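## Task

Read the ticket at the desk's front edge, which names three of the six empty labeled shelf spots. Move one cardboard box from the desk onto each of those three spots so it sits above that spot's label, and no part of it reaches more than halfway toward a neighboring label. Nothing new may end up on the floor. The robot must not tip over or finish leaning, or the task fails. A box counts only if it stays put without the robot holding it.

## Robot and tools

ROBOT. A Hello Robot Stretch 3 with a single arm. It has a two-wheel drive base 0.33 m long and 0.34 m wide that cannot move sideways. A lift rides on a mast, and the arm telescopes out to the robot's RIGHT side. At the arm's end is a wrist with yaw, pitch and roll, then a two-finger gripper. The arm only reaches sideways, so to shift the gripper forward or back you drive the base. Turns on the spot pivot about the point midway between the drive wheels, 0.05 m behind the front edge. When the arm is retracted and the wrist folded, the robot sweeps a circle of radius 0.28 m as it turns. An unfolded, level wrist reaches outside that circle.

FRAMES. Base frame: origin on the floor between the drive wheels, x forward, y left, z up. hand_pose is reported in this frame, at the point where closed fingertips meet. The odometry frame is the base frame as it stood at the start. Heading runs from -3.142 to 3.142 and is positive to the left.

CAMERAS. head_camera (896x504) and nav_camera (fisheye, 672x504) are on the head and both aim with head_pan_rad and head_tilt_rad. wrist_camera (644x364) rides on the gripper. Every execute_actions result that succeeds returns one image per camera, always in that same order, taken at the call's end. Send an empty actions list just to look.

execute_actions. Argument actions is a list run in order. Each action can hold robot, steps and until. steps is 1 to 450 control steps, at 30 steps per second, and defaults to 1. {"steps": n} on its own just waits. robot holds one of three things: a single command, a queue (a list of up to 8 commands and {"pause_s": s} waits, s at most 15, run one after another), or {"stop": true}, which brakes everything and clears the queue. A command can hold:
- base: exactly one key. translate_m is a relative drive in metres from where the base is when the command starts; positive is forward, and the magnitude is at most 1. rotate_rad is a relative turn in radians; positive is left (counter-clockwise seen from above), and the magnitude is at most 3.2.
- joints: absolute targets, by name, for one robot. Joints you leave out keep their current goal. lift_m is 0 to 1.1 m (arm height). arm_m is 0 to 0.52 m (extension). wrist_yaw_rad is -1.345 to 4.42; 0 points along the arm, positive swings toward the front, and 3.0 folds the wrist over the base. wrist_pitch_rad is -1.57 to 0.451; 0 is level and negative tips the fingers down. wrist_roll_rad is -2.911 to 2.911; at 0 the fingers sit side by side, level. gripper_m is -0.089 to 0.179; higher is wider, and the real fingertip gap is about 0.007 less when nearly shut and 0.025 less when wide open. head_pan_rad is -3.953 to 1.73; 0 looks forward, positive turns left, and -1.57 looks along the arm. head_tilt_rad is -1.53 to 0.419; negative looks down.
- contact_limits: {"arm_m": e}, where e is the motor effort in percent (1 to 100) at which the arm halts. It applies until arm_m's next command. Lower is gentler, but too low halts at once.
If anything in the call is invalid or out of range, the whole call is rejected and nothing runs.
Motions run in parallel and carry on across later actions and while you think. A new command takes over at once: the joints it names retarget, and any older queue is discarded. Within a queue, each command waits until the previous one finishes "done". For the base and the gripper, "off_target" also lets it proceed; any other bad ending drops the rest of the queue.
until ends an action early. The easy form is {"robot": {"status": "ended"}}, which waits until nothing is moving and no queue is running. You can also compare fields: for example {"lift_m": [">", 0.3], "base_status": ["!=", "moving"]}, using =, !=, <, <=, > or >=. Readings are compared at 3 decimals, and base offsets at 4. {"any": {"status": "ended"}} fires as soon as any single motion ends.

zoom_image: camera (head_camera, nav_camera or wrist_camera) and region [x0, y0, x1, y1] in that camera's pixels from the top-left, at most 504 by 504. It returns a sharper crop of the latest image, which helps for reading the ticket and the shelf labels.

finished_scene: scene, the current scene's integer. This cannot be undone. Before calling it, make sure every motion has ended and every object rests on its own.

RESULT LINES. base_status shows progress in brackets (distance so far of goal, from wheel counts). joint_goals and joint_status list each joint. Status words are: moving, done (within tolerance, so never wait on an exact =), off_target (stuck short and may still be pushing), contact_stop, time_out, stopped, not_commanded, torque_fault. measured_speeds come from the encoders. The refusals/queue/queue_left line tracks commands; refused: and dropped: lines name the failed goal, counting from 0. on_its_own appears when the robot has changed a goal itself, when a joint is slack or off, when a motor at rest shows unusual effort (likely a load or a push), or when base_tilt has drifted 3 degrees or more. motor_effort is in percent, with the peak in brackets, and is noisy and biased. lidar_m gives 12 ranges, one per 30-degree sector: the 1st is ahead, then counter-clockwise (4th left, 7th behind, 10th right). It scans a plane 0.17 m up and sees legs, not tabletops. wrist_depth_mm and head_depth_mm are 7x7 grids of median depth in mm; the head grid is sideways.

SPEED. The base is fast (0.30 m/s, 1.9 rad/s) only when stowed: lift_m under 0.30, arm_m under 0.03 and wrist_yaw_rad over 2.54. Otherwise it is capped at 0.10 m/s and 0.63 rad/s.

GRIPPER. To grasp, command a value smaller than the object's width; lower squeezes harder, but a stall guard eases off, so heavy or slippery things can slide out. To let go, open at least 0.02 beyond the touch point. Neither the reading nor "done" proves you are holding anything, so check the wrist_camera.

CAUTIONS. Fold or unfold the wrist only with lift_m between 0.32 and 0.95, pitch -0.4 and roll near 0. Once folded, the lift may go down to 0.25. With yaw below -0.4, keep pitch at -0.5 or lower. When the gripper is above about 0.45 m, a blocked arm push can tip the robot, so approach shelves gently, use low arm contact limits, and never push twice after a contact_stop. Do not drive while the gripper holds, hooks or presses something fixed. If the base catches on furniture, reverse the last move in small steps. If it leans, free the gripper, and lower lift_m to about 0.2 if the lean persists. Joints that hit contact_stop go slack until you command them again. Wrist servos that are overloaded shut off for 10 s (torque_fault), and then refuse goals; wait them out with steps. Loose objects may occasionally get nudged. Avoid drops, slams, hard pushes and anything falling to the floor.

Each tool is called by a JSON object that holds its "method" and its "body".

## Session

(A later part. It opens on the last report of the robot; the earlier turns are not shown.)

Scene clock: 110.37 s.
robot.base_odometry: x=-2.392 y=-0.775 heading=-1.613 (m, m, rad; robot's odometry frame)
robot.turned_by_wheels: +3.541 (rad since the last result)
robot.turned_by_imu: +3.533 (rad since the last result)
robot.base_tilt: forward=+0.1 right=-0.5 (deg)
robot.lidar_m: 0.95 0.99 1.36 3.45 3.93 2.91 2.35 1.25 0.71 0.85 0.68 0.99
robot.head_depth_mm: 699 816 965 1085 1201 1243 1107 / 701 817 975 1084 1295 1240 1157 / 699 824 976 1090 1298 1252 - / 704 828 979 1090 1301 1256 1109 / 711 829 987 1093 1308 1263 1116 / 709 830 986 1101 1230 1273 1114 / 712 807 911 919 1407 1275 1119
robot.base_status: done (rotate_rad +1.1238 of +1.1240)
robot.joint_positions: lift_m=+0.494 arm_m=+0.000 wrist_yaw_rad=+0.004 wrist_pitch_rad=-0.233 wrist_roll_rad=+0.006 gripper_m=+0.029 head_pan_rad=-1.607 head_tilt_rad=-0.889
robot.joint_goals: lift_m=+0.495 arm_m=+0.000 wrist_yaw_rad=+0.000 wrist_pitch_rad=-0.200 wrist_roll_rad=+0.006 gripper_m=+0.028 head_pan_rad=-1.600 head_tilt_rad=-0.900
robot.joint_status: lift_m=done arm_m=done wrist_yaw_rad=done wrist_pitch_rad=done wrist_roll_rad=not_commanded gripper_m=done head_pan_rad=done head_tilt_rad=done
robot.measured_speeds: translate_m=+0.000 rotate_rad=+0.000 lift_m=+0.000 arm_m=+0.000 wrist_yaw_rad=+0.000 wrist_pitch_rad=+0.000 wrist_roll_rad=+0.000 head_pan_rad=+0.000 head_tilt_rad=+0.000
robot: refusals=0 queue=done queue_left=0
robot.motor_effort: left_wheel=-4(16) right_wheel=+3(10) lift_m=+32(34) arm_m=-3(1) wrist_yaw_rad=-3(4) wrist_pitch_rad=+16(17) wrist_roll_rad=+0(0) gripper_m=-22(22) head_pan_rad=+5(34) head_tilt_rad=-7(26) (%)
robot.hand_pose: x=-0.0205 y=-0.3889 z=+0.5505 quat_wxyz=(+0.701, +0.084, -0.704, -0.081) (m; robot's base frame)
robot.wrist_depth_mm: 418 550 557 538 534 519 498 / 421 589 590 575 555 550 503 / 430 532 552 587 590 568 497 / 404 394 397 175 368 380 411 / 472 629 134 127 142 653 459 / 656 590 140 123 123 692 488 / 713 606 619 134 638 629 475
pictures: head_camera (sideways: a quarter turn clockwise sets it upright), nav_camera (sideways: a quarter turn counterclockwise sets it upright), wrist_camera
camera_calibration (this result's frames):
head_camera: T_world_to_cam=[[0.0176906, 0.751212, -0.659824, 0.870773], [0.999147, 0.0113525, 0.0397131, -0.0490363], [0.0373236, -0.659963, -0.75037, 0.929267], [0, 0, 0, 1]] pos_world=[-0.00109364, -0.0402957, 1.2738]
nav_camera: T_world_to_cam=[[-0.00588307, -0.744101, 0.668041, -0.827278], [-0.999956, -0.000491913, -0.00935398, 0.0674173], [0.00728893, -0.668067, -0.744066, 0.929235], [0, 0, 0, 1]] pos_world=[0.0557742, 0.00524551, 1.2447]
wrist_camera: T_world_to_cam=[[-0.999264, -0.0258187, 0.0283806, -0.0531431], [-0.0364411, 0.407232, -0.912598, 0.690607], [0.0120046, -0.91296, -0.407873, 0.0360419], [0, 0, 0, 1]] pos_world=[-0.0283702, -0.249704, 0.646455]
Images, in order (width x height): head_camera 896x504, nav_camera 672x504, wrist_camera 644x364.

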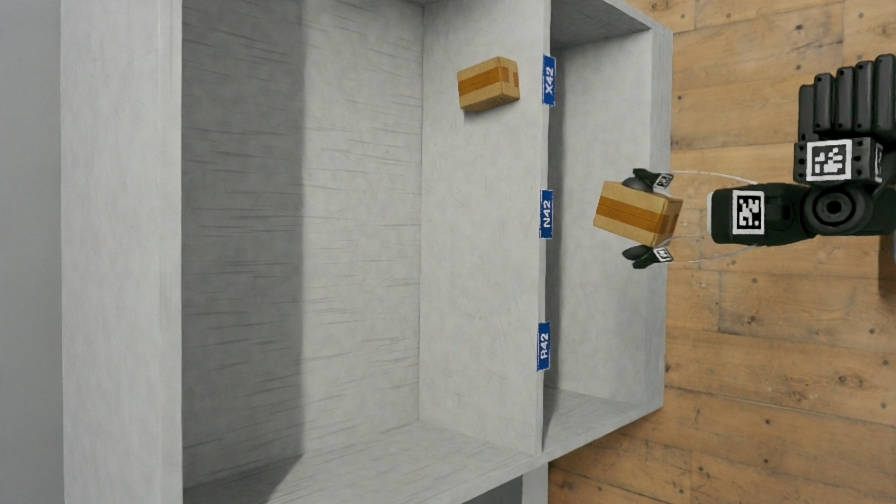

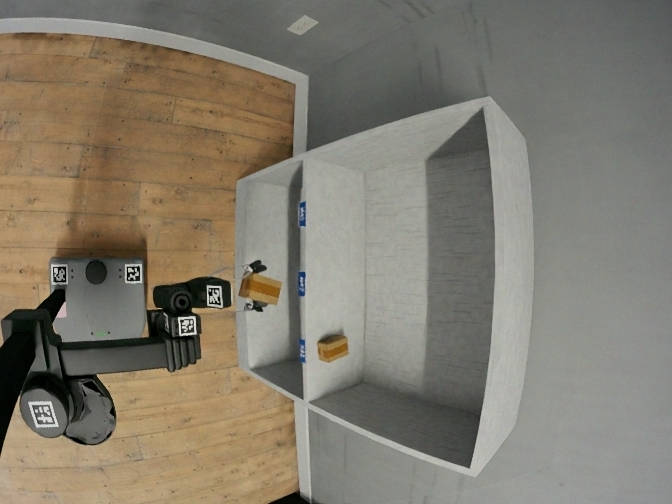

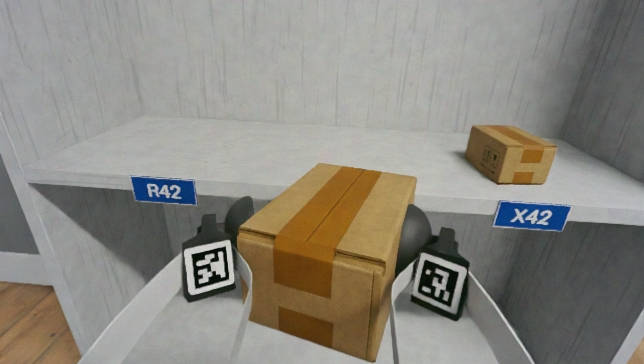

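{"method": "execute_actions", "body": {"actions": [{"robot":[{"joints":{"arm_m":0.27}},{"joints":{"lift_m":0.459}},{"joints":{"gripper_m":0.13}}],"steps":300,"until":{"robot":{"status":"ended"}}},{"robot":{"joints":{"arm_m":0.0}},"steps":200,"until":{"robot":{"arm_m":["<",0.1]}}}]}}

{"method": "execute_actions", "body": {"actions": [{"robot":{"base":{"rotate_rad":1.953},"joints":{"wrist_pitch_rad":-0.4,"wrist_yaw_rad":2.7,"lift_m":0.33,"gripper_m":0.07}},"steps":200,"until":{"robot":{"wrist_yaw_rad":[">",2.5]}}},{"robot":{"joints":{"lift_m":0.28}},"steps":200,"until":{"robot":{"base_status":["!=","moving"]}}},{"robot":{"base":{"translate_m":1.0}},"steps":300,"until":{"robot":{"translate_m":[">",0.65]}}},{"robot":{"base":{"translate_m":1.0}},"steps":300,"until":{"robot":{"translate_m":[">",0.65]}}},{"robot":{"base":{"translate_m":1.0}},"steps":300,"until":{"robot":{"translate_m":[">",0.65]}}},{"robot":{"base":{"translate_m":0.838}},"steps":300,"until":{"robot":{"base_status":["!=","moving"]}}},{"robot":{"base":{"rotate_rad":0.79},"joints":{"head_pan_rad":-1.9,"head_tilt_rad":-0.75,"lift_m":0.705}},"steps":200,"until":{"robot":{"lift_m":[">",0.5]}}},{"robot":{"joints":{"wrist_yaw_rad":-0.35,"gripper_m":0.175,"wrist_pitch_rad":-0.2}},"steps":200,"until":{"robot":{"lift_m":[">",0.695],"wrist_yaw_rad":["<",0.5]}}},{"robot":{"joints":{"arm_m":0.22}},"steps":200,"until":{"robot":{"status":"ended"}}}]}}

Scene clock: 118.27 s.
robot.base_odometry: x=-2.392 y=-0.775 heading=-1.613 (m, m, rad; robot's odometry frame)
robot.turned_by_wheels: +0.000 (rad since the last result)
robot.turned_by_imu: -0.002 (rad since the last result)
robot.base_tilt: forward=+0.1 right=-0.5 (deg)
robot.lidar_m: 0.96 1.00 1.37 3.45 3.92 2.90 2.35 1.25 0.71 0.85 0.68 0.99
robot.head_depth_mm: 697 818 968 1081 1197 1243 1104 / 699 820 972 1086 1296 1267 - / 701 822 972 1089 1296 1292 1090 / 704 825 979 1089 1299 1250 1118 / 708 831 985 1096 1299 1272 1121 / 710 834 991 1092 1229 1284 1112 / 711 809 909 922 1418 1278 1116
robot.base_status: done (rotate_rad +1.1238 of +1.1240)
robot.joint_positions: lift_m=+0.459 arm_m=+0.097 wrist_yaw_rad=+0.002 wrist_pitch_rad=-0.224 wrist_roll_rad=+0.006 gripper_m=+0.130 head_pan_rad=-1.607 head_tilt_rad=-0.889
robot.joint_goals: lift_m=+0.459 arm_m=+0.000 wrist_yaw_rad=+0.000 wrist_pitch_rad=-0.200 wrist_roll_rad=+0.006 gripper_m=+0.130 head_pan_rad=-1.600 head_tilt_rad=-0.900
robot.joint_status: lift_m=done arm_m=moving wrist_yaw_rad=done wrist_pitch_rad=done wrist_roll_rad=not_commanded gripper_m=done head_pan_rad=done head_tilt_rad=done
robot.measured_speeds: translate_m=+0.000 rotate_rad=+0.000 lift_m=+0.000 arm_m=-0.140 wrist_yaw_rad=+0.000 wrist_pitch_rad=+0.000 wrist_roll_rad=+0.000 head_pan_rad=+0.000 head_tilt_rad=+0.000
robot: refusals=0 queue=running queue_left=0
robot.motor_effort: left_wheel=-4(4) right_wheel=+3(3) lift_m=+14(33) arm_m=-4(2) wrist_yaw_rad=-2(3) wrist_pitch_rad=+11(15) wrist_roll_rad=+0(0) gripper_m=+0(99) head_pan_rad=+5(5) head_tilt_rad=-7(7) (%)
robot.hand_pose: x=-0.0209 y=-0.4865 z=+0.5178 quat_wxyz=(+0.701, +0.080, -0.704, -0.079) (m; robot's base frame)
robot.wrist_depth_mm: 416 467 458 453 445 436 428 / 422 508 490 475 471 462 451 / 394 435 456 323 482 476 431 / 286 294 301 289 317 314 287 / 427 285 612 276 270 266 260 / 431 659 672 648 629 - 480 / 429 576 596 616 617 603 454
pictures: head_camera (sideways: a quarter turn clockwise sets it upright), nav_camera (sideways: a quarter turn counterclockwise sets it upright), wrist_camera
camera_calibration (this result's frames):
head_camera: T_world_to_cam=[[0.0176909, 0.751212, -0.659824, 0.870772], [0.999147, 0.0113521, 0.0397131, -0.0490363], [0.0373234, -0.659963, -0.75037, 0.929267], [0, 0, 0, 1]] pos_world=[-0.00109366, -0.0402957, 1.2738]
nav_camera: T_world_to_cam=[[-0.00588334, -0.744101, 0.668041, -0.827278], [-0.999956, -0.000491555, -0.00935399, 0.0674173], [0.00728869, -0.668067, -0.744066, 0.929235], [0, 0, 0, 1]] pos_world=[0.0557742, 0.00524549, 1.2447]
wrist_camera: T_world_to_cam=[[-0.999308, -0.0237865, 0.0285828, -0.054281], [-0.0357017, 0.398743, -0.916368, 0.698351], [0.0104001, -0.916754, -0.399316, -0.0726921], [0, 0, 0, 1]] pos_world=[-0.0285551, -0.346394, 0.61247]
Images, in order (width x height): head_camera 896x504, nav_camera 672x504, wrist_camera 644x364.

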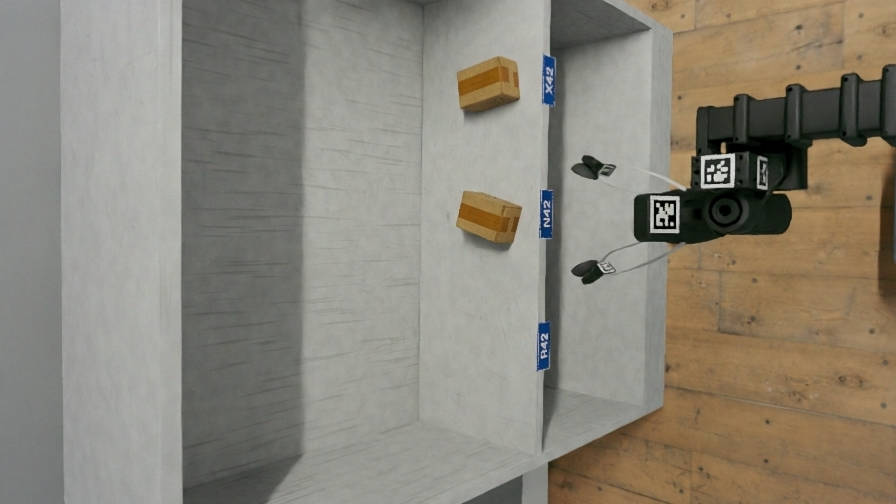

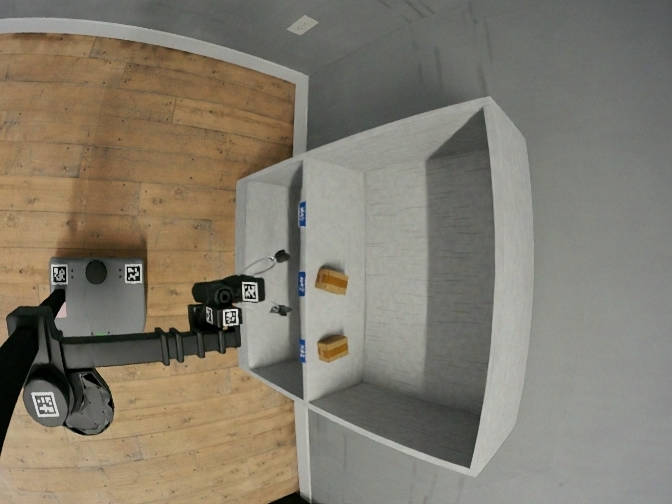

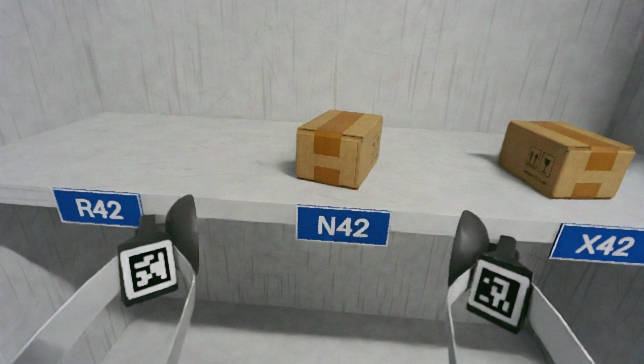

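Scene clock: 140.07 s.
robot.base_odometry: x=+0.248 y=+0.160 heading=+1.130 (m, m, rad; robot's odometry frame)
robot.turned_by_wheels: +2.743 (rad since the last result)
robot.turned_by_imu: +2.735 (rad since the last result)
robot.base_tilt: forward=+0.0 right=-0.6 (deg)
robot.lidar_m: 1.75 1.73 1.91 2.90 3.16 2.53 2.04 2.01 1.09 0.78 0.61 0.96
robot.head_depth_mm: 1773 2084 2392 2058 1641 1359 1161 / 1608 1864 2040 1846 1614 1395 - / 1475 1689 1198 964 1676 - 1133 / 1367 1543 1204 892 - 1333 1153 / 1267 1414 1204 868 - 1322 1151 / 1177 1313 1207 900 761 1333 1159 / 1107 1220 1207 904 718 1369 1137
robot.base_status: done (rotate_rad +0.7898 of +0.7900)
robot.joint_positions: lift_m=+0.704 arm_m=+0.220 wrist_yaw_rad=-0.347 wrist_pitch_rad=-0.223 wrist_roll_rad=+0.006 gripper_m=+0.175 head_pan_rad=-1.893 head_tilt_rad=-0.754
robot.joint_goals: lift_m=+0.705 arm_m=+0.220 wrist_yaw_rad=-0.350 wrist_pitch_rad=-0.200 wrist_roll_rad=+0.006 gripper_m=+0.175 head_pan_rad=-1.900 head_tilt_rad=-0.750
robot.joint_status: lift_m=done arm_m=done wrist_yaw_rad=done wrist_pitch_rad=done wrist_roll_rad=not_commanded gripper_m=done head_pan_rad=done head_tilt_rad=done
robot.measured_speeds: translate_m=+0.000 rotate_rad=+0.000 lift_m=+0.000 arm_m=+0.000 wrist_yaw_rad=+0.000 wrist_pitch_rad=+0.000 wrist_roll_rad=+0.000 head_pan_rad=+0.000 head_tilt_rad=+0.000
robot: refusals=0 queue=done queue_left=0
robot.motor_effort: left_wheel=-5(14) right_wheel=+4(10) lift_m=+31(32) arm_m=+4(5) wrist_yaw_rad=-2(4) wrist_pitch_rad=+11(13) wrist_roll_rad=+0(0) gripper_m=+1(99) head_pan_rad=-4(32) head_tilt_rad=+2(22) (%)
robot.hand_pose: x=-0.1048 y=-0.5946 z=+0.7630 quat_wxyz=(+0.677, -0.044, -0.708, -0.199) (m; robot's base frame)
robot.wrist_depth_mm: 650 728 843 - - - - / 659 746 845 - - - - / 457 470 484 499 436 537 - / 306 315 281 252 336 350 - / 238 241 240 246 250 286 - / - 188 192 195 216 - - / 155 157 160 167 - - -
pictures: head_camera (sideways: a quarter turn clockwise sets it upright), nav_camera (sideways: a quarter turn counterclockwise sets it upright), wrist_camera
camera_calibration (this result's frames):
head_camera: T_world_to_cam=[[0.198718, 0.624485, -0.755334, 0.994137], [0.963233, -0.266638, 0.0329662, -0.0400399], [-0.180814, -0.734114, -0.65451, 0.805923], [0, 0, 0, 1]] pos_world=[-0.0132633, -0.0398607, 1.27971]
nav_camera: T_world_to_cam=[[-0.185053, -0.62001, 0.762458, -0.949232], [-0.959674, 0.281083, -0.0043489, 0.0606567], [-0.211618, -0.732516, -0.647023, 0.804354], [0, 0, 0, 1]] pos_world=[0.0527681, -0.0163813, 1.24445]
wrist_camera: T_world_to_cam=[[-0.946962, 0.320072, 0.0285997, 0.0623047], [0.102882, 0.38629, -0.916622, 0.970399], [-0.304432, -0.865063, -0.398731, -0.0756821], [0, 0, 0, 1]] pos_world=[-0.0638764, -0.460267, 0.85753]
Images, in order (width x height): head_camera 896x504, nav_camera 672x504, wrist_camera 644x364.

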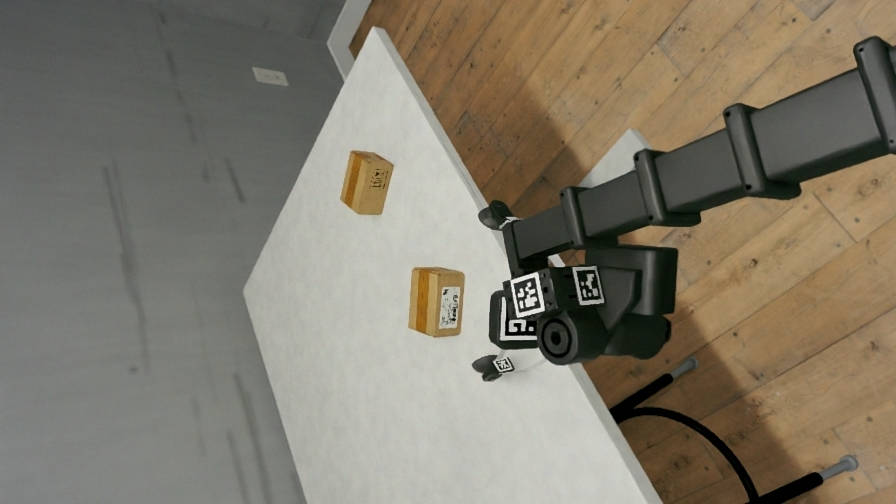

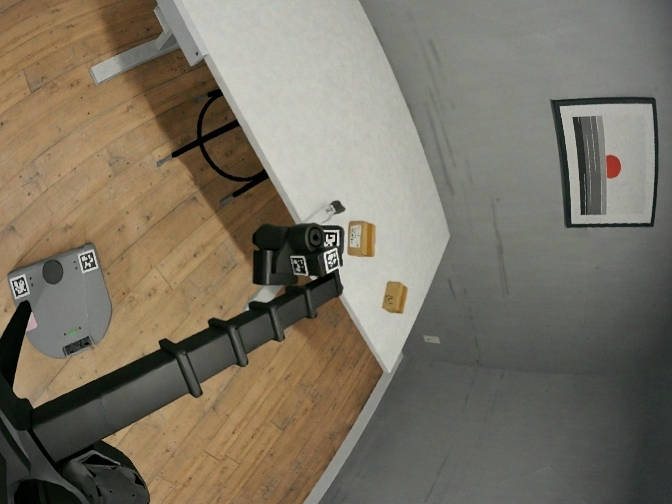

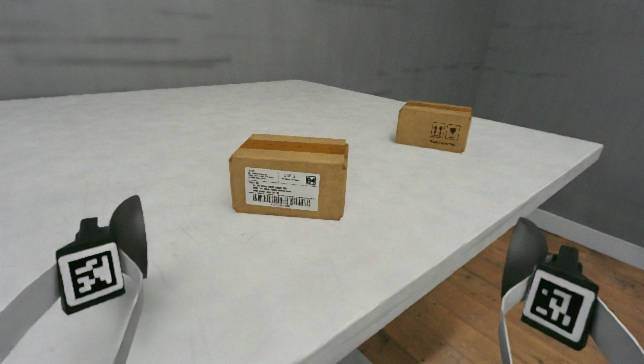

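{"method": "execute_actions", "body": {"actions": [{"robot":{"base":{"translate_m":-0.01},"joints":{"arm_m":0.35,"lift_m":0.69}},"steps":300,"until":{"robot":{"status":"ended"}}}]}}

Scene clock: 142.30 s.
robot.base_odometry: x=+0.244 y=+0.151 heading=+1.130 (m, m, rad; robot's odometry frame)
robot.turned_by_wheels: +0.000 (rad since the last result)
robot.turned_by_imu: -0.001 (rad since the last result)
robot.base_tilt: forward=+0.0 right=-0.6 (deg)
robot.lidar_m: 1.76 1.75 1.92 2.92 3.18 2.52 2.02 2.00 1.09 0.78 0.61 0.97
robot.head_depth_mm: 1764 2099 2390 2052 1623 1351 1155 / 1605 1855 2053 1910 1631 1367 - / 1477 1695 1200 963 1690 - 1132 / 1370 1544 1198 964 1589 1359 1163 / 1280 1429 1203 970 1568 1364 1165 / 1184 1314 1206 899 762 1323 1158 / 1110 1222 1215 901 718 1352 1139
robot.base_status: done (translate_m -0.0100 of -0.0100)
robot.joint_positions: lift_m=+0.691 arm_m=+0.350 wrist_yaw_rad=-0.348 wrist_pitch_rad=-0.223 wrist_roll_rad=+0.006 gripper_m=+0.175 head_pan_rad=-1.893 head_tilt_rad=-0.754
robot.joint_goals: lift_m=+0.690 arm_m=+0.350 wrist_yaw_rad=-0.350 wrist_pitch_rad=-0.200 wrist_roll_rad=+0.006 gripper_m=+0.175 head_pan_rad=-1.900 head_tilt_rad=-0.750
robot.joint_status: lift_m=done arm_m=done wrist_yaw_rad=done wrist_pitch_rad=done wrist_roll_rad=not_commanded gripper_m=done head_pan_rad=done head_tilt_rad=done
robot.measured_speeds: translate_m=+0.000 rotate_rad=+0.000 lift_m=+0.000 arm_m=+0.000 wrist_yaw_rad=+0.000 wrist_pitch_rad=+0.000 wrist_roll_rad=+0.000 head_pan_rad=+0.000 head_tilt_rad=+0.000
robot: refusals=0 queue=done queue_left=0
robot.motor_effort: left_wheel=-4(11) right_wheel=+3(5) lift_m=+14(32) arm_m=+4(5) wrist_yaw_rad=-2(1) wrist_pitch_rad=+11(11) wrist_roll_rad=+0(0) gripper_m=+1(1) head_pan_rad=-4(4) head_tilt_rad=+2(2) (%)
robot.hand_pose: x=-0.1048 y=-0.7246 z=+0.7490 quat_wxyz=(+0.677, -0.044, -0.708, -0.199) (m; robot's base frame)
robot.wrist_depth_mm: 560 637 740 883 - - - / 577 655 743 885 - - - / 404 420 433 450 470 312 - / 274 281 285 173 303 300 319 / 216 216 134 129 138 229 232 / - 169 135 130 127 179 186 / 139 141 141 139 137 148 144
pictures: head_camera (sideways: a quarter turn clockwise sets it upright), nav_camera (sideways: a quarter turn counterclockwise sets it upright), wrist_camera
camera_calibration (this result's frames):
head_camera: T_world_to_cam=[[0.198721, 0.624484, -0.755334, 0.994137], [0.963232, -0.266643, 0.0329662, -0.0400399], [-0.180817, -0.734113, -0.65451, 0.805923], [0, 0, 0, 1]] pos_world=[-0.0132635, -0.0398606, 1.27971]
nav_camera: T_world_to_cam=[[-0.185056, -0.62001, 0.762458, -0.949232], [-0.959672, 0.281088, -0.0043489, 0.0606567], [-0.211621, -0.732515, -0.647023, 0.804354], [0, 0, 0, 1]] pos_world=[0.052768, -0.0163816, 1.24445]
wrist_camera: T_world_to_cam=[[-0.946939, 0.320137, 0.0286018, 0.104346], [0.102876, 0.386196, -0.916662, 1.00781], [-0.304504, -0.865081, -0.398639, -0.193798], [0, 0, 0, 1]] pos_world=[-0.0638823, -0.590268, 0.84358]
Images, in order (width x height): head_camera 896x504, nav_camera 672x504, wrist_camera 644x364.

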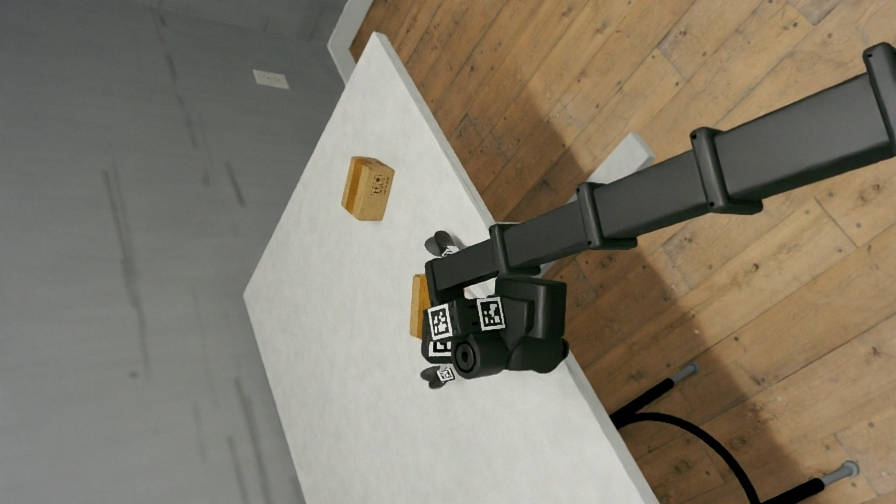

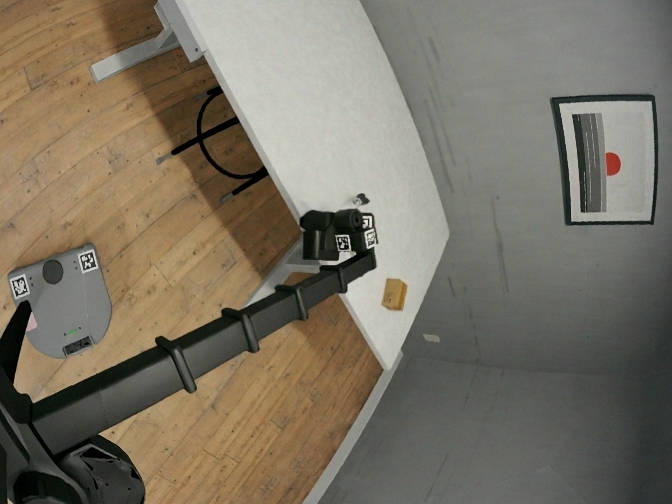

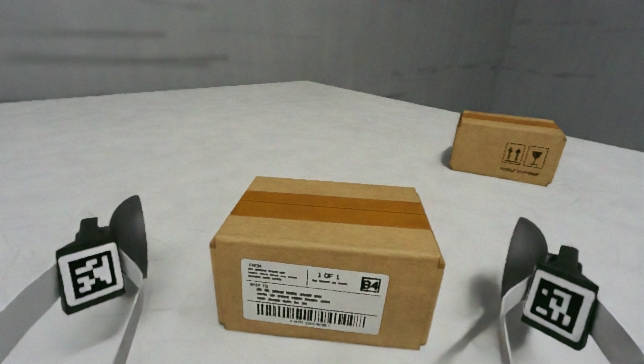

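{"method": "execute_actions", "body": {"actions": [{"robot":[{"joints":{"gripper_m":0.055}},{"joints":{"lift_m":0.72}}],"steps":300,"until":{"robot":{"status":"ended"}}}]}}

Scene clock: 144.80 s.
robot.base_odometry: x=+0.244 y=+0.151 heading=+1.130 (m, m, rad; robot's odometry frame)
robot.turned_by_wheels: +0.000 (rad since the last result)
robot.turned_by_imu: -0.001 (rad since the last result)
robot.base_tilt: forward=+0.1 right=-0.7 (deg)
robot.lidar_m: 1.76 1.75 1.92 2.91 3.16 2.53 2.03 2.00 1.08 0.78 0.61 0.97
robot.head_depth_mm: 1782 2088 2395 2048 1633 1353 1177 / 1631 1856 2055 1911 1640 1386 - / 1486 1686 1204 964 1686 - 1138 / 1371 1550 1199 964 1597 1359 1157 / 1269 1423 1206 - 1585 1353 1160 / 1187 1320 1198 898 760 1338 1165 / 1108 1231 1211 902 718 1366 1141
robot.base_status: done (translate_m -0.0100 of -0.0100)
robot.joint_positions: lift_m=+0.719 arm_m=+0.350 wrist_yaw_rad=-0.348 wrist_pitch_rad=-0.224 wrist_roll_rad=+0.006 gripper_m=+0.056 head_pan_rad=-1.893 head_tilt_rad=-0.754
robot.joint_goals: lift_m=+0.720 arm_m=+0.350 wrist_yaw_rad=-0.350 wrist_pitch_rad=-0.200 wrist_roll_rad=+0.006 gripper_m=+0.055 head_pan_rad=-1.900 head_tilt_rad=-0.750
robot.joint_status: lift_m=done arm_m=done wrist_yaw_rad=done wrist_pitch_rad=done wrist_roll_rad=not_commanded gripper_m=done head_pan_rad=done head_tilt_rad=done
robot.measured_speeds: translate_m=+0.000 rotate_rad=+0.000 lift_m=+0.000 arm_m=+0.000 wrist_yaw_rad=+0.000 wrist_pitch_rad=+0.000 wrist_roll_rad=+0.000 head_pan_rad=+0.000 head_tilt_rad=+0.000
robot: refusals=0 queue=done queue_left=0
robot.motor_effort: left_wheel=-4(4) right_wheel=+3(3) lift_m=+32(33) arm_m=+4(5) wrist_yaw_rad=-2(2) wrist_pitch_rad=+11(11) wrist_roll_rad=+0(0) gripper_m=-22(97) head_pan_rad=-4(4) head_tilt_rad=+3(2) (%)
robot.hand_pose: x=-0.1048 y=-0.7245 z=+0.7776 quat_wxyz=(+0.676, -0.044, -0.708, -0.200) (m; robot's base frame)
robot.wrist_depth_mm: 553 632 741 890 - - - / 574 663 767 930 - - - / 493 509 537 551 579 - - / 339 344 352 175 366 317 390 / 256 266 130 129 131 283 285 / 205 207 137 133 131 226 224 / - 173 170 166 169 179 185
pictures: head_camera (sideways: a quarter turn clockwise sets it upright), nav_camera (sideways: a quarter turn counterclockwise sets it upright), wrist_camera
camera_calibration (this result's frames):
head_camera: T_world_to_cam=[[0.198721, 0.624484, -0.755334, 0.994137], [0.963232, -0.266643, 0.0329662, -0.0400399], [-0.180817, -0.734113, -0.65451, 0.805923], [0, 0, 0, 1]] pos_world=[-0.0132635, -0.0398606, 1.27971]
nav_camera: T_world_to_cam=[[-0.185056, -0.62001, 0.762458, -0.949232], [-0.959672, 0.281088, -0.0043489, 0.0606567], [-0.211621, -0.732515, -0.647023, 0.804354], [0, 0, 0, 1]] pos_world=[0.052768, -0.0163816, 1.24445]
wrist_camera: T_world_to_cam=[[-0.946884, 0.320302, 0.0285749, 0.103627], [0.103346, 0.387247, -0.916166, 1.03443], [-0.304515, -0.86455, -0.39978, -0.181031], [0, 0, 0, 1]] pos_world=[-0.0639084, -0.590283, 0.872377]
Images, in order (width x height): head_camera 896x504, nav_camera 672x504, wrist_camera 644x364.

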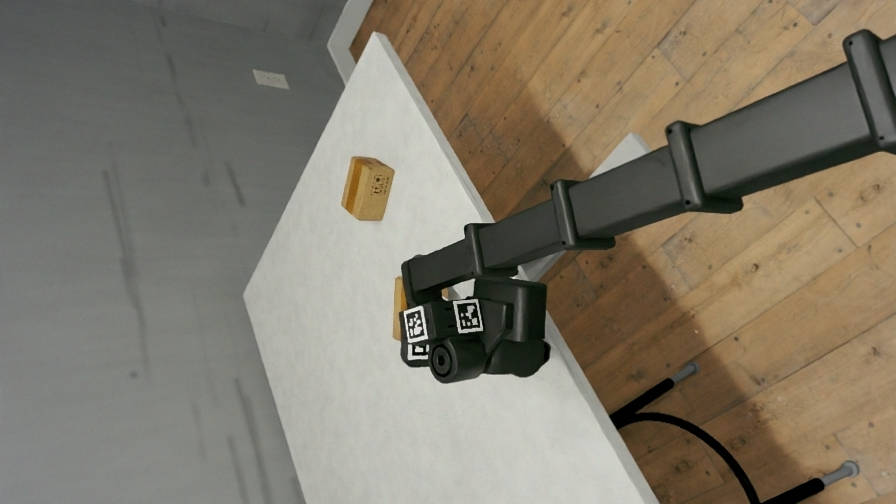

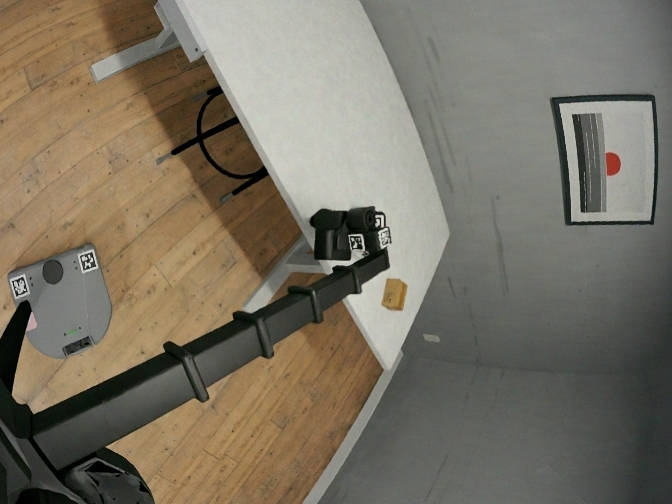

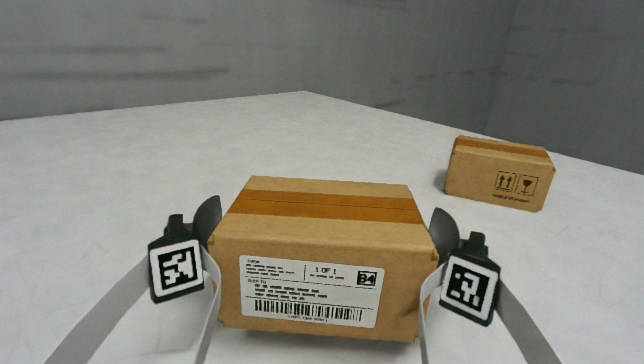

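{"method": "execute_actions", "body": {"actions": [{"robot":{"base":{"rotate_rad":2.408},"joints":{"arm_m":0.0,"head_pan_rad":-1.6}},"steps":200,"until":{"robot":{"arm_m":["<",0.06],"rotate_rad":[">",1.2]}}},{"robot":{"joints":{"wrist_pitch_rad":-0.4,"wrist_yaw_rad":2.7,"lift_m":0.28}},"steps":200,"until":{"robot":{"base_status":["!=","moving"]}}},{"robot":{"base":{"translate_m":1.0}},"steps":300,"until":{"robot":{"translate_m":[">",0.7]}}},{"robot":{"base":{"translate_m":1.0}},"steps":300,"until":{"robot":{"translate_m":[">",0.7]}}},{"robot":{"base":{"translate_m":1.0}},"steps":300,"until":{"robot":{"translate_m":[">",0.7]}}},{"robot":{"base":{"translate_m":0.752}},"steps":300,"until":{"robot":{"base_status":["!=","moving"]}}},{"robot":{"base":{"rotate_rad":1.132},"joints":{"head_tilt_rad":-0.9}},"steps":300,"until":{"robot":{"rotate_rad":[">",0.6]}}},{"robot":{"joints":{"lift_m":0.495}},"steps":200,"until":{"robot":{"lift_m":[">",0.33]}}},{"robot":{"joints":{"wrist_yaw_rad":0.0}},"steps":200,"until":{"robot":{"wrist_yaw_rad":["<",1.5]}}},{"robot":{"joints":{"wrist_pitch_rad":-0.2}},"steps":200,"until":{"robot":{"status":"ended"}}}]}}

Scene clock: 167.50 s.
robot.base_odometry: x=-2.402 y=-0.957 heading=-1.613 (m, m, rad; robot's odometry frame)
robot.turned_by_wheels: +3.540 (rad since the last result)
robot.turned_by_imu: +3.531 (rad since the last result)
robot.base_tilt: forward=+0.1 right=-0.6 (deg)
robot.lidar_m: 0.77 0.80 1.09 3.06 3.50 3.11 2.34 0.84 0.85 0.62 0.61 0.79
robot.head_depth_mm: 699 817 969 1081 1294 1240 1110 / 699 821 974 1084 1294 1247 1152 / 707 827 981 1091 1299 1243 - / 710 832 982 1092 1289 1258 1112 / 710 783 940 1036 1290 1277 1114 / 729 582 963 1290 1477 1271 1122 / 757 881 1044 1291 1481 1279 1115
robot.base_status: done (rotate_rad +1.1318 of +1.1320)
robot.joint_positions: lift_m=+0.494 arm_m=+0.000 wrist_yaw_rad=+0.004 wrist_pitch_rad=-0.234 wrist_roll_rad=+0.006 gripper_m=+0.056 head_pan_rad=-1.607 head_tilt_rad=-0.889
robot.joint_goals: lift_m=+0.495 arm_m=+0.000 wrist_yaw_rad=+0.000 wrist_pitch_rad=-0.200 wrist_roll_rad=+0.006 gripper_m=+0.055 head_pan_rad=-1.600 head_tilt_rad=-0.900
robot.joint_status: lift_m=done arm_m=done wrist_yaw_rad=done wrist_pitch_rad=done wrist_roll_rad=not_commanded gripper_m=done head_pan_rad=done head_tilt_rad=done
robot.measured_speeds: translate_m=+0.000 rotate_rad=+0.000 lift_m=+0.000 arm_m=+0.000 wrist_yaw_rad=+0.000 wrist_pitch_rad=+0.000 wrist_roll_rad=+0.000 head_pan_rad=+0.000 head_tilt_rad=+0.000
robot: refusals=0 queue=done queue_left=0
robot.motor_effort: left_wheel=-4(15) right_wheel=+4(11) lift_m=+32(33) arm_m=-2(8) wrist_yaw_rad=-3(6) wrist_pitch_rad=+16(18) wrist_roll_rad=+0(0) gripper_m=-21(22) head_pan_rad=+5(33) head_tilt_rad=-7(26) (%)
robot.hand_pose: x=-0.0205 y=-0.3889 z=+0.5504 quat_wxyz=(+0.701, +0.084, -0.704, -0.082) (m; robot's base frame)
robot.wrist_depth_mm: 618 593 499 540 540 525 514 / 651 625 514 584 567 562 539 / 710 684 478 574 601 573 570 / 775 735 392 175 393 382 412 / 825 807 129 129 132 679 661 / 858 835 137 133 131 726 696 / 739 741 591 608 615 654 644
pictures: head_camera (sideways: a quarter turn clockwise sets it upright), nav_camera (sideways: a quarter turn counterclockwise sets it upright), wrist_camera
camera_calibration (this result's frames):
head_camera: T_world_to_cam=[[0.0176917, 0.751199, -0.659838, 0.870791], [0.999147, 0.0113512, 0.0397122, -0.0490352], [0.0373218, -0.659978, -0.750358, 0.929251], [0, 0, 0, 1]] pos_world=[-0.00109374, -0.0402962, 1.2738]
nav_camera: T_world_to_cam=[[-0.00588412, -0.744088, 0.668055, -0.827297], [-0.999956, -0.000490065, -0.00935329, 0.0674163], [0.00728706, -0.668081, -0.744053, 0.929218], [0, 0, 0, 1]] pos_world=[0.0557742, 0.00524431, 1.2447]
wrist_camera: T_world_to_cam=[[-0.999263, -0.0258329, 0.0283859, -0.0531481], [-0.0364562, 0.407572, -0.912445, 0.690556], [0.0120018, -0.912808, -0.408213, 0.0362791], [0, 0, 0, 1]] pos_world=[-0.0283693, -0.249708, 0.646413]
Images, in order (width x height): head_camera 896x504, nav_camera 672x504, wrist_camera 644x364.

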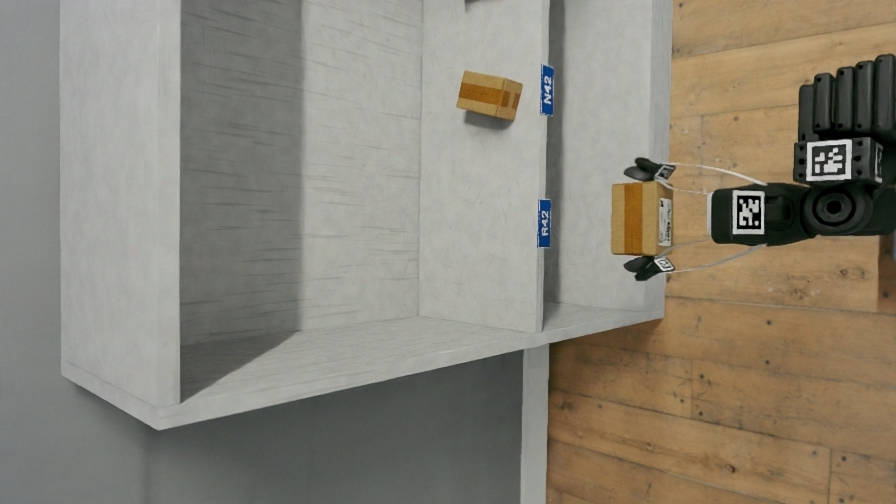

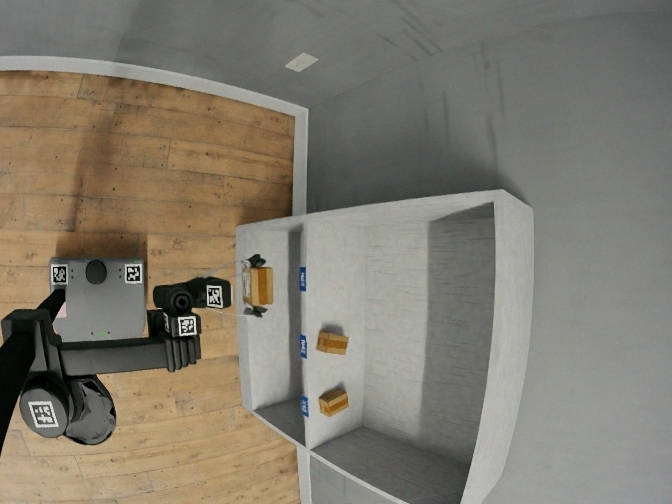

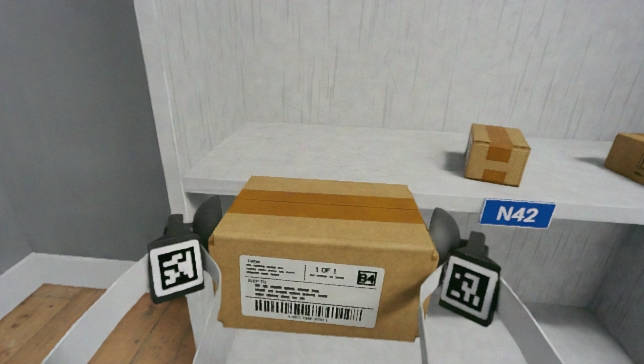

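{"method": "execute_actions", "body": {"actions": [{"robot":[{"base":{"translate_m":0.007},"joints":{"arm_m":0.28}},{"joints":{"lift_m":0.46}},{"joints":{"gripper_m":0.145}},{"joints":{"arm_m":0.15,"head_pan_rad":-1.9}}],"steps":400,"until":{"robot":{"status":"ended"}}}]}}

Scene clock: 175.23 s.
robot.base_odometry: x=-2.402 y=-0.964 heading=-1.613 (m, m, rad; robot's odometry frame)
robot.turned_by_wheels: +0.000 (rad since the last result)
robot.turned_by_imu: -0.002 (rad since the last result)
robot.base_tilt: forward=+0.1 right=-0.7 (deg)
robot.lidar_m: 0.76 0.79 1.09 3.06 3.50 3.11 2.35 0.84 0.87 0.61 0.61 0.78
robot.head_depth_mm: 705 941 1079 1114 1368 1262 1104 / 708 910 1090 1052 1366 1268 1130 / 711 883 1055 1089 1361 1294 1113 / 717 856 1015 1091 1331 1210 1112 / 714 833 979 1088 1290 1251 1117 / 695 805 948 1066 1027 1248 1113 / 685 573 902 932 1382 1280 1116
robot.base_status: done (translate_m +0.0070 of +0.0070)
robot.joint_positions: lift_m=+0.460 arm_m=+0.150 wrist_yaw_rad=+0.002 wrist_pitch_rad=-0.224 wrist_roll_rad=+0.006 gripper_m=+0.145 head_pan_rad=-1.893 head_tilt_rad=-0.889
robot.joint_goals: lift_m=+0.460 arm_m=+0.150 wrist_yaw_rad=+0.000 wrist_pitch_rad=-0.200 wrist_roll_rad=+0.006 gripper_m=+0.145 head_pan_rad=-1.900 head_tilt_rad=-0.900
robot.joint_status: lift_m=done arm_m=done wrist_yaw_rad=done wrist_pitch_rad=done wrist_roll_rad=not_commanded gripper_m=done head_pan_rad=done head_tilt_rad=done
robot.measured_speeds: translate_m=+0.000 rotate_rad=+0.000 lift_m=+0.000 arm_m=+0.000 wrist_yaw_rad=+0.000 wrist_pitch_rad=+0.000 wrist_roll_rad=+0.000 head_pan_rad=+0.000 head_tilt_rad=+0.000
robot: refusals=0 queue=done queue_left=0
robot.motor_effort: left_wheel=-4(8) right_wheel=+4(7) lift_m=+15(32) arm_m=-3(5) wrist_yaw_rad=-1(3) wrist_pitch_rad=+11(15) wrist_roll_rad=+0(0) gripper_m=+1(98) head_pan_rad=-3(33) head_tilt_rad=-7(6) (%)
robot.hand_pose: x=-0.0209 y=-0.5397 z=+0.5188 quat_wxyz=(+0.701, +0.080, -0.704, -0.079) (m; robot's base frame)
robot.wrist_depth_mm: 203 273 409 404 398 393 385 / 202 277 437 435 426 416 403 / 212 283 415 293 442 437 425 / 228 272 302 256 297 304 234 / 613 235 232 231 234 253 233 / 682 319 568 578 562 - 216 / 682 303 571 609 599 592 573
pictures: head_camera (sideways: a quarter turn clockwise sets it upright), nav_camera (sideways: a quarter turn counterclockwise sets it upright), wrist_camera
camera_calibration (this result's frames):
head_camera: T_world_to_cam=[[0.229028, 0.715654, -0.659838, 0.869502], [0.961715, -0.271159, 0.0397122, -0.0488068], [-0.150501, -0.643671, -0.750358, 0.930397], [0, 0, 0, 1]] pos_world=[-0.0121764, -0.0366266, 1.2738]
nav_camera: T_world_to_cam=[[-0.215693, -0.712165, 0.668055, -0.826017], [-0.959426, 0.281807, -0.0093533, 0.0671691], [-0.181601, -0.642967, -0.744053, 0.930371], [0, 0, 0, 1]] pos_world=[0.0552343, -0.00899145, 1.2447]
wrist_camera: T_world_to_cam=[[-0.999304, -0.0239524, 0.0285956, -0.0556307], [-0.0357803, 0.398795, -0.916342, 0.72047], [0.0105448, -0.916727, -0.399375, -0.120998], [0, 0, 0, 1]] pos_world=[-0.0285375, -0.399574, 0.613464]
Images, in order (width x height): head_camera 896x504, nav_camera 672x504, wrist_camera 644x364.

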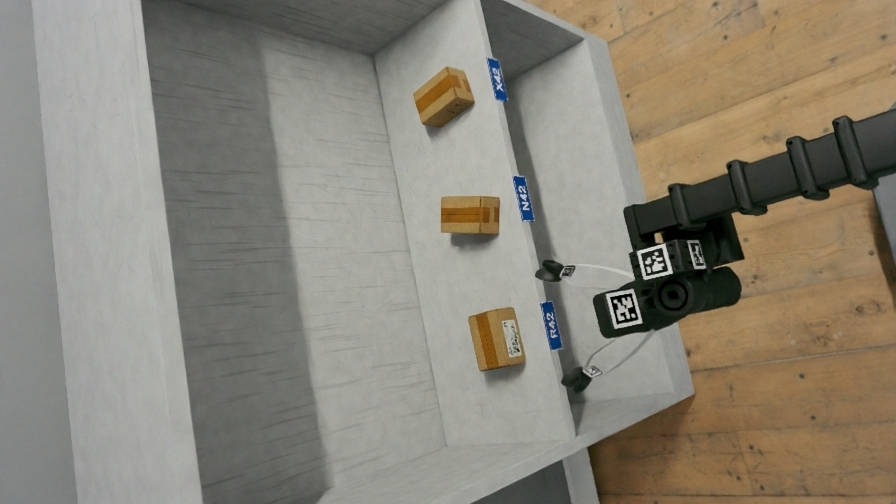

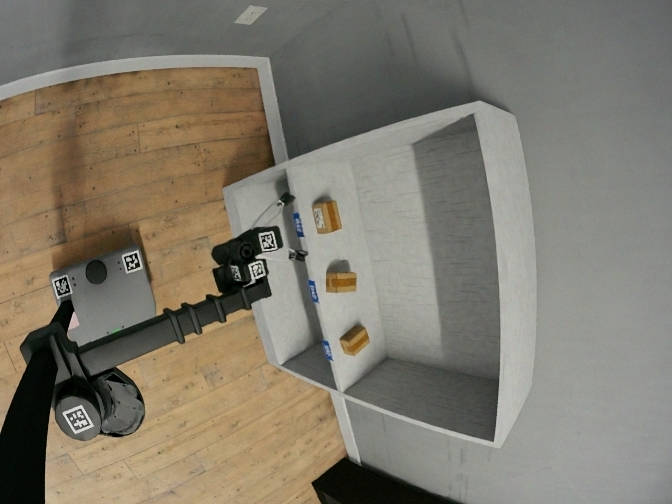

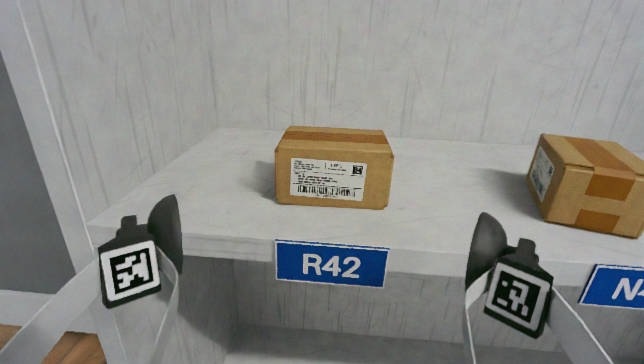

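{"method": "finished_scene", "body": {"scene": 2}}

The scene is finished: the task was done.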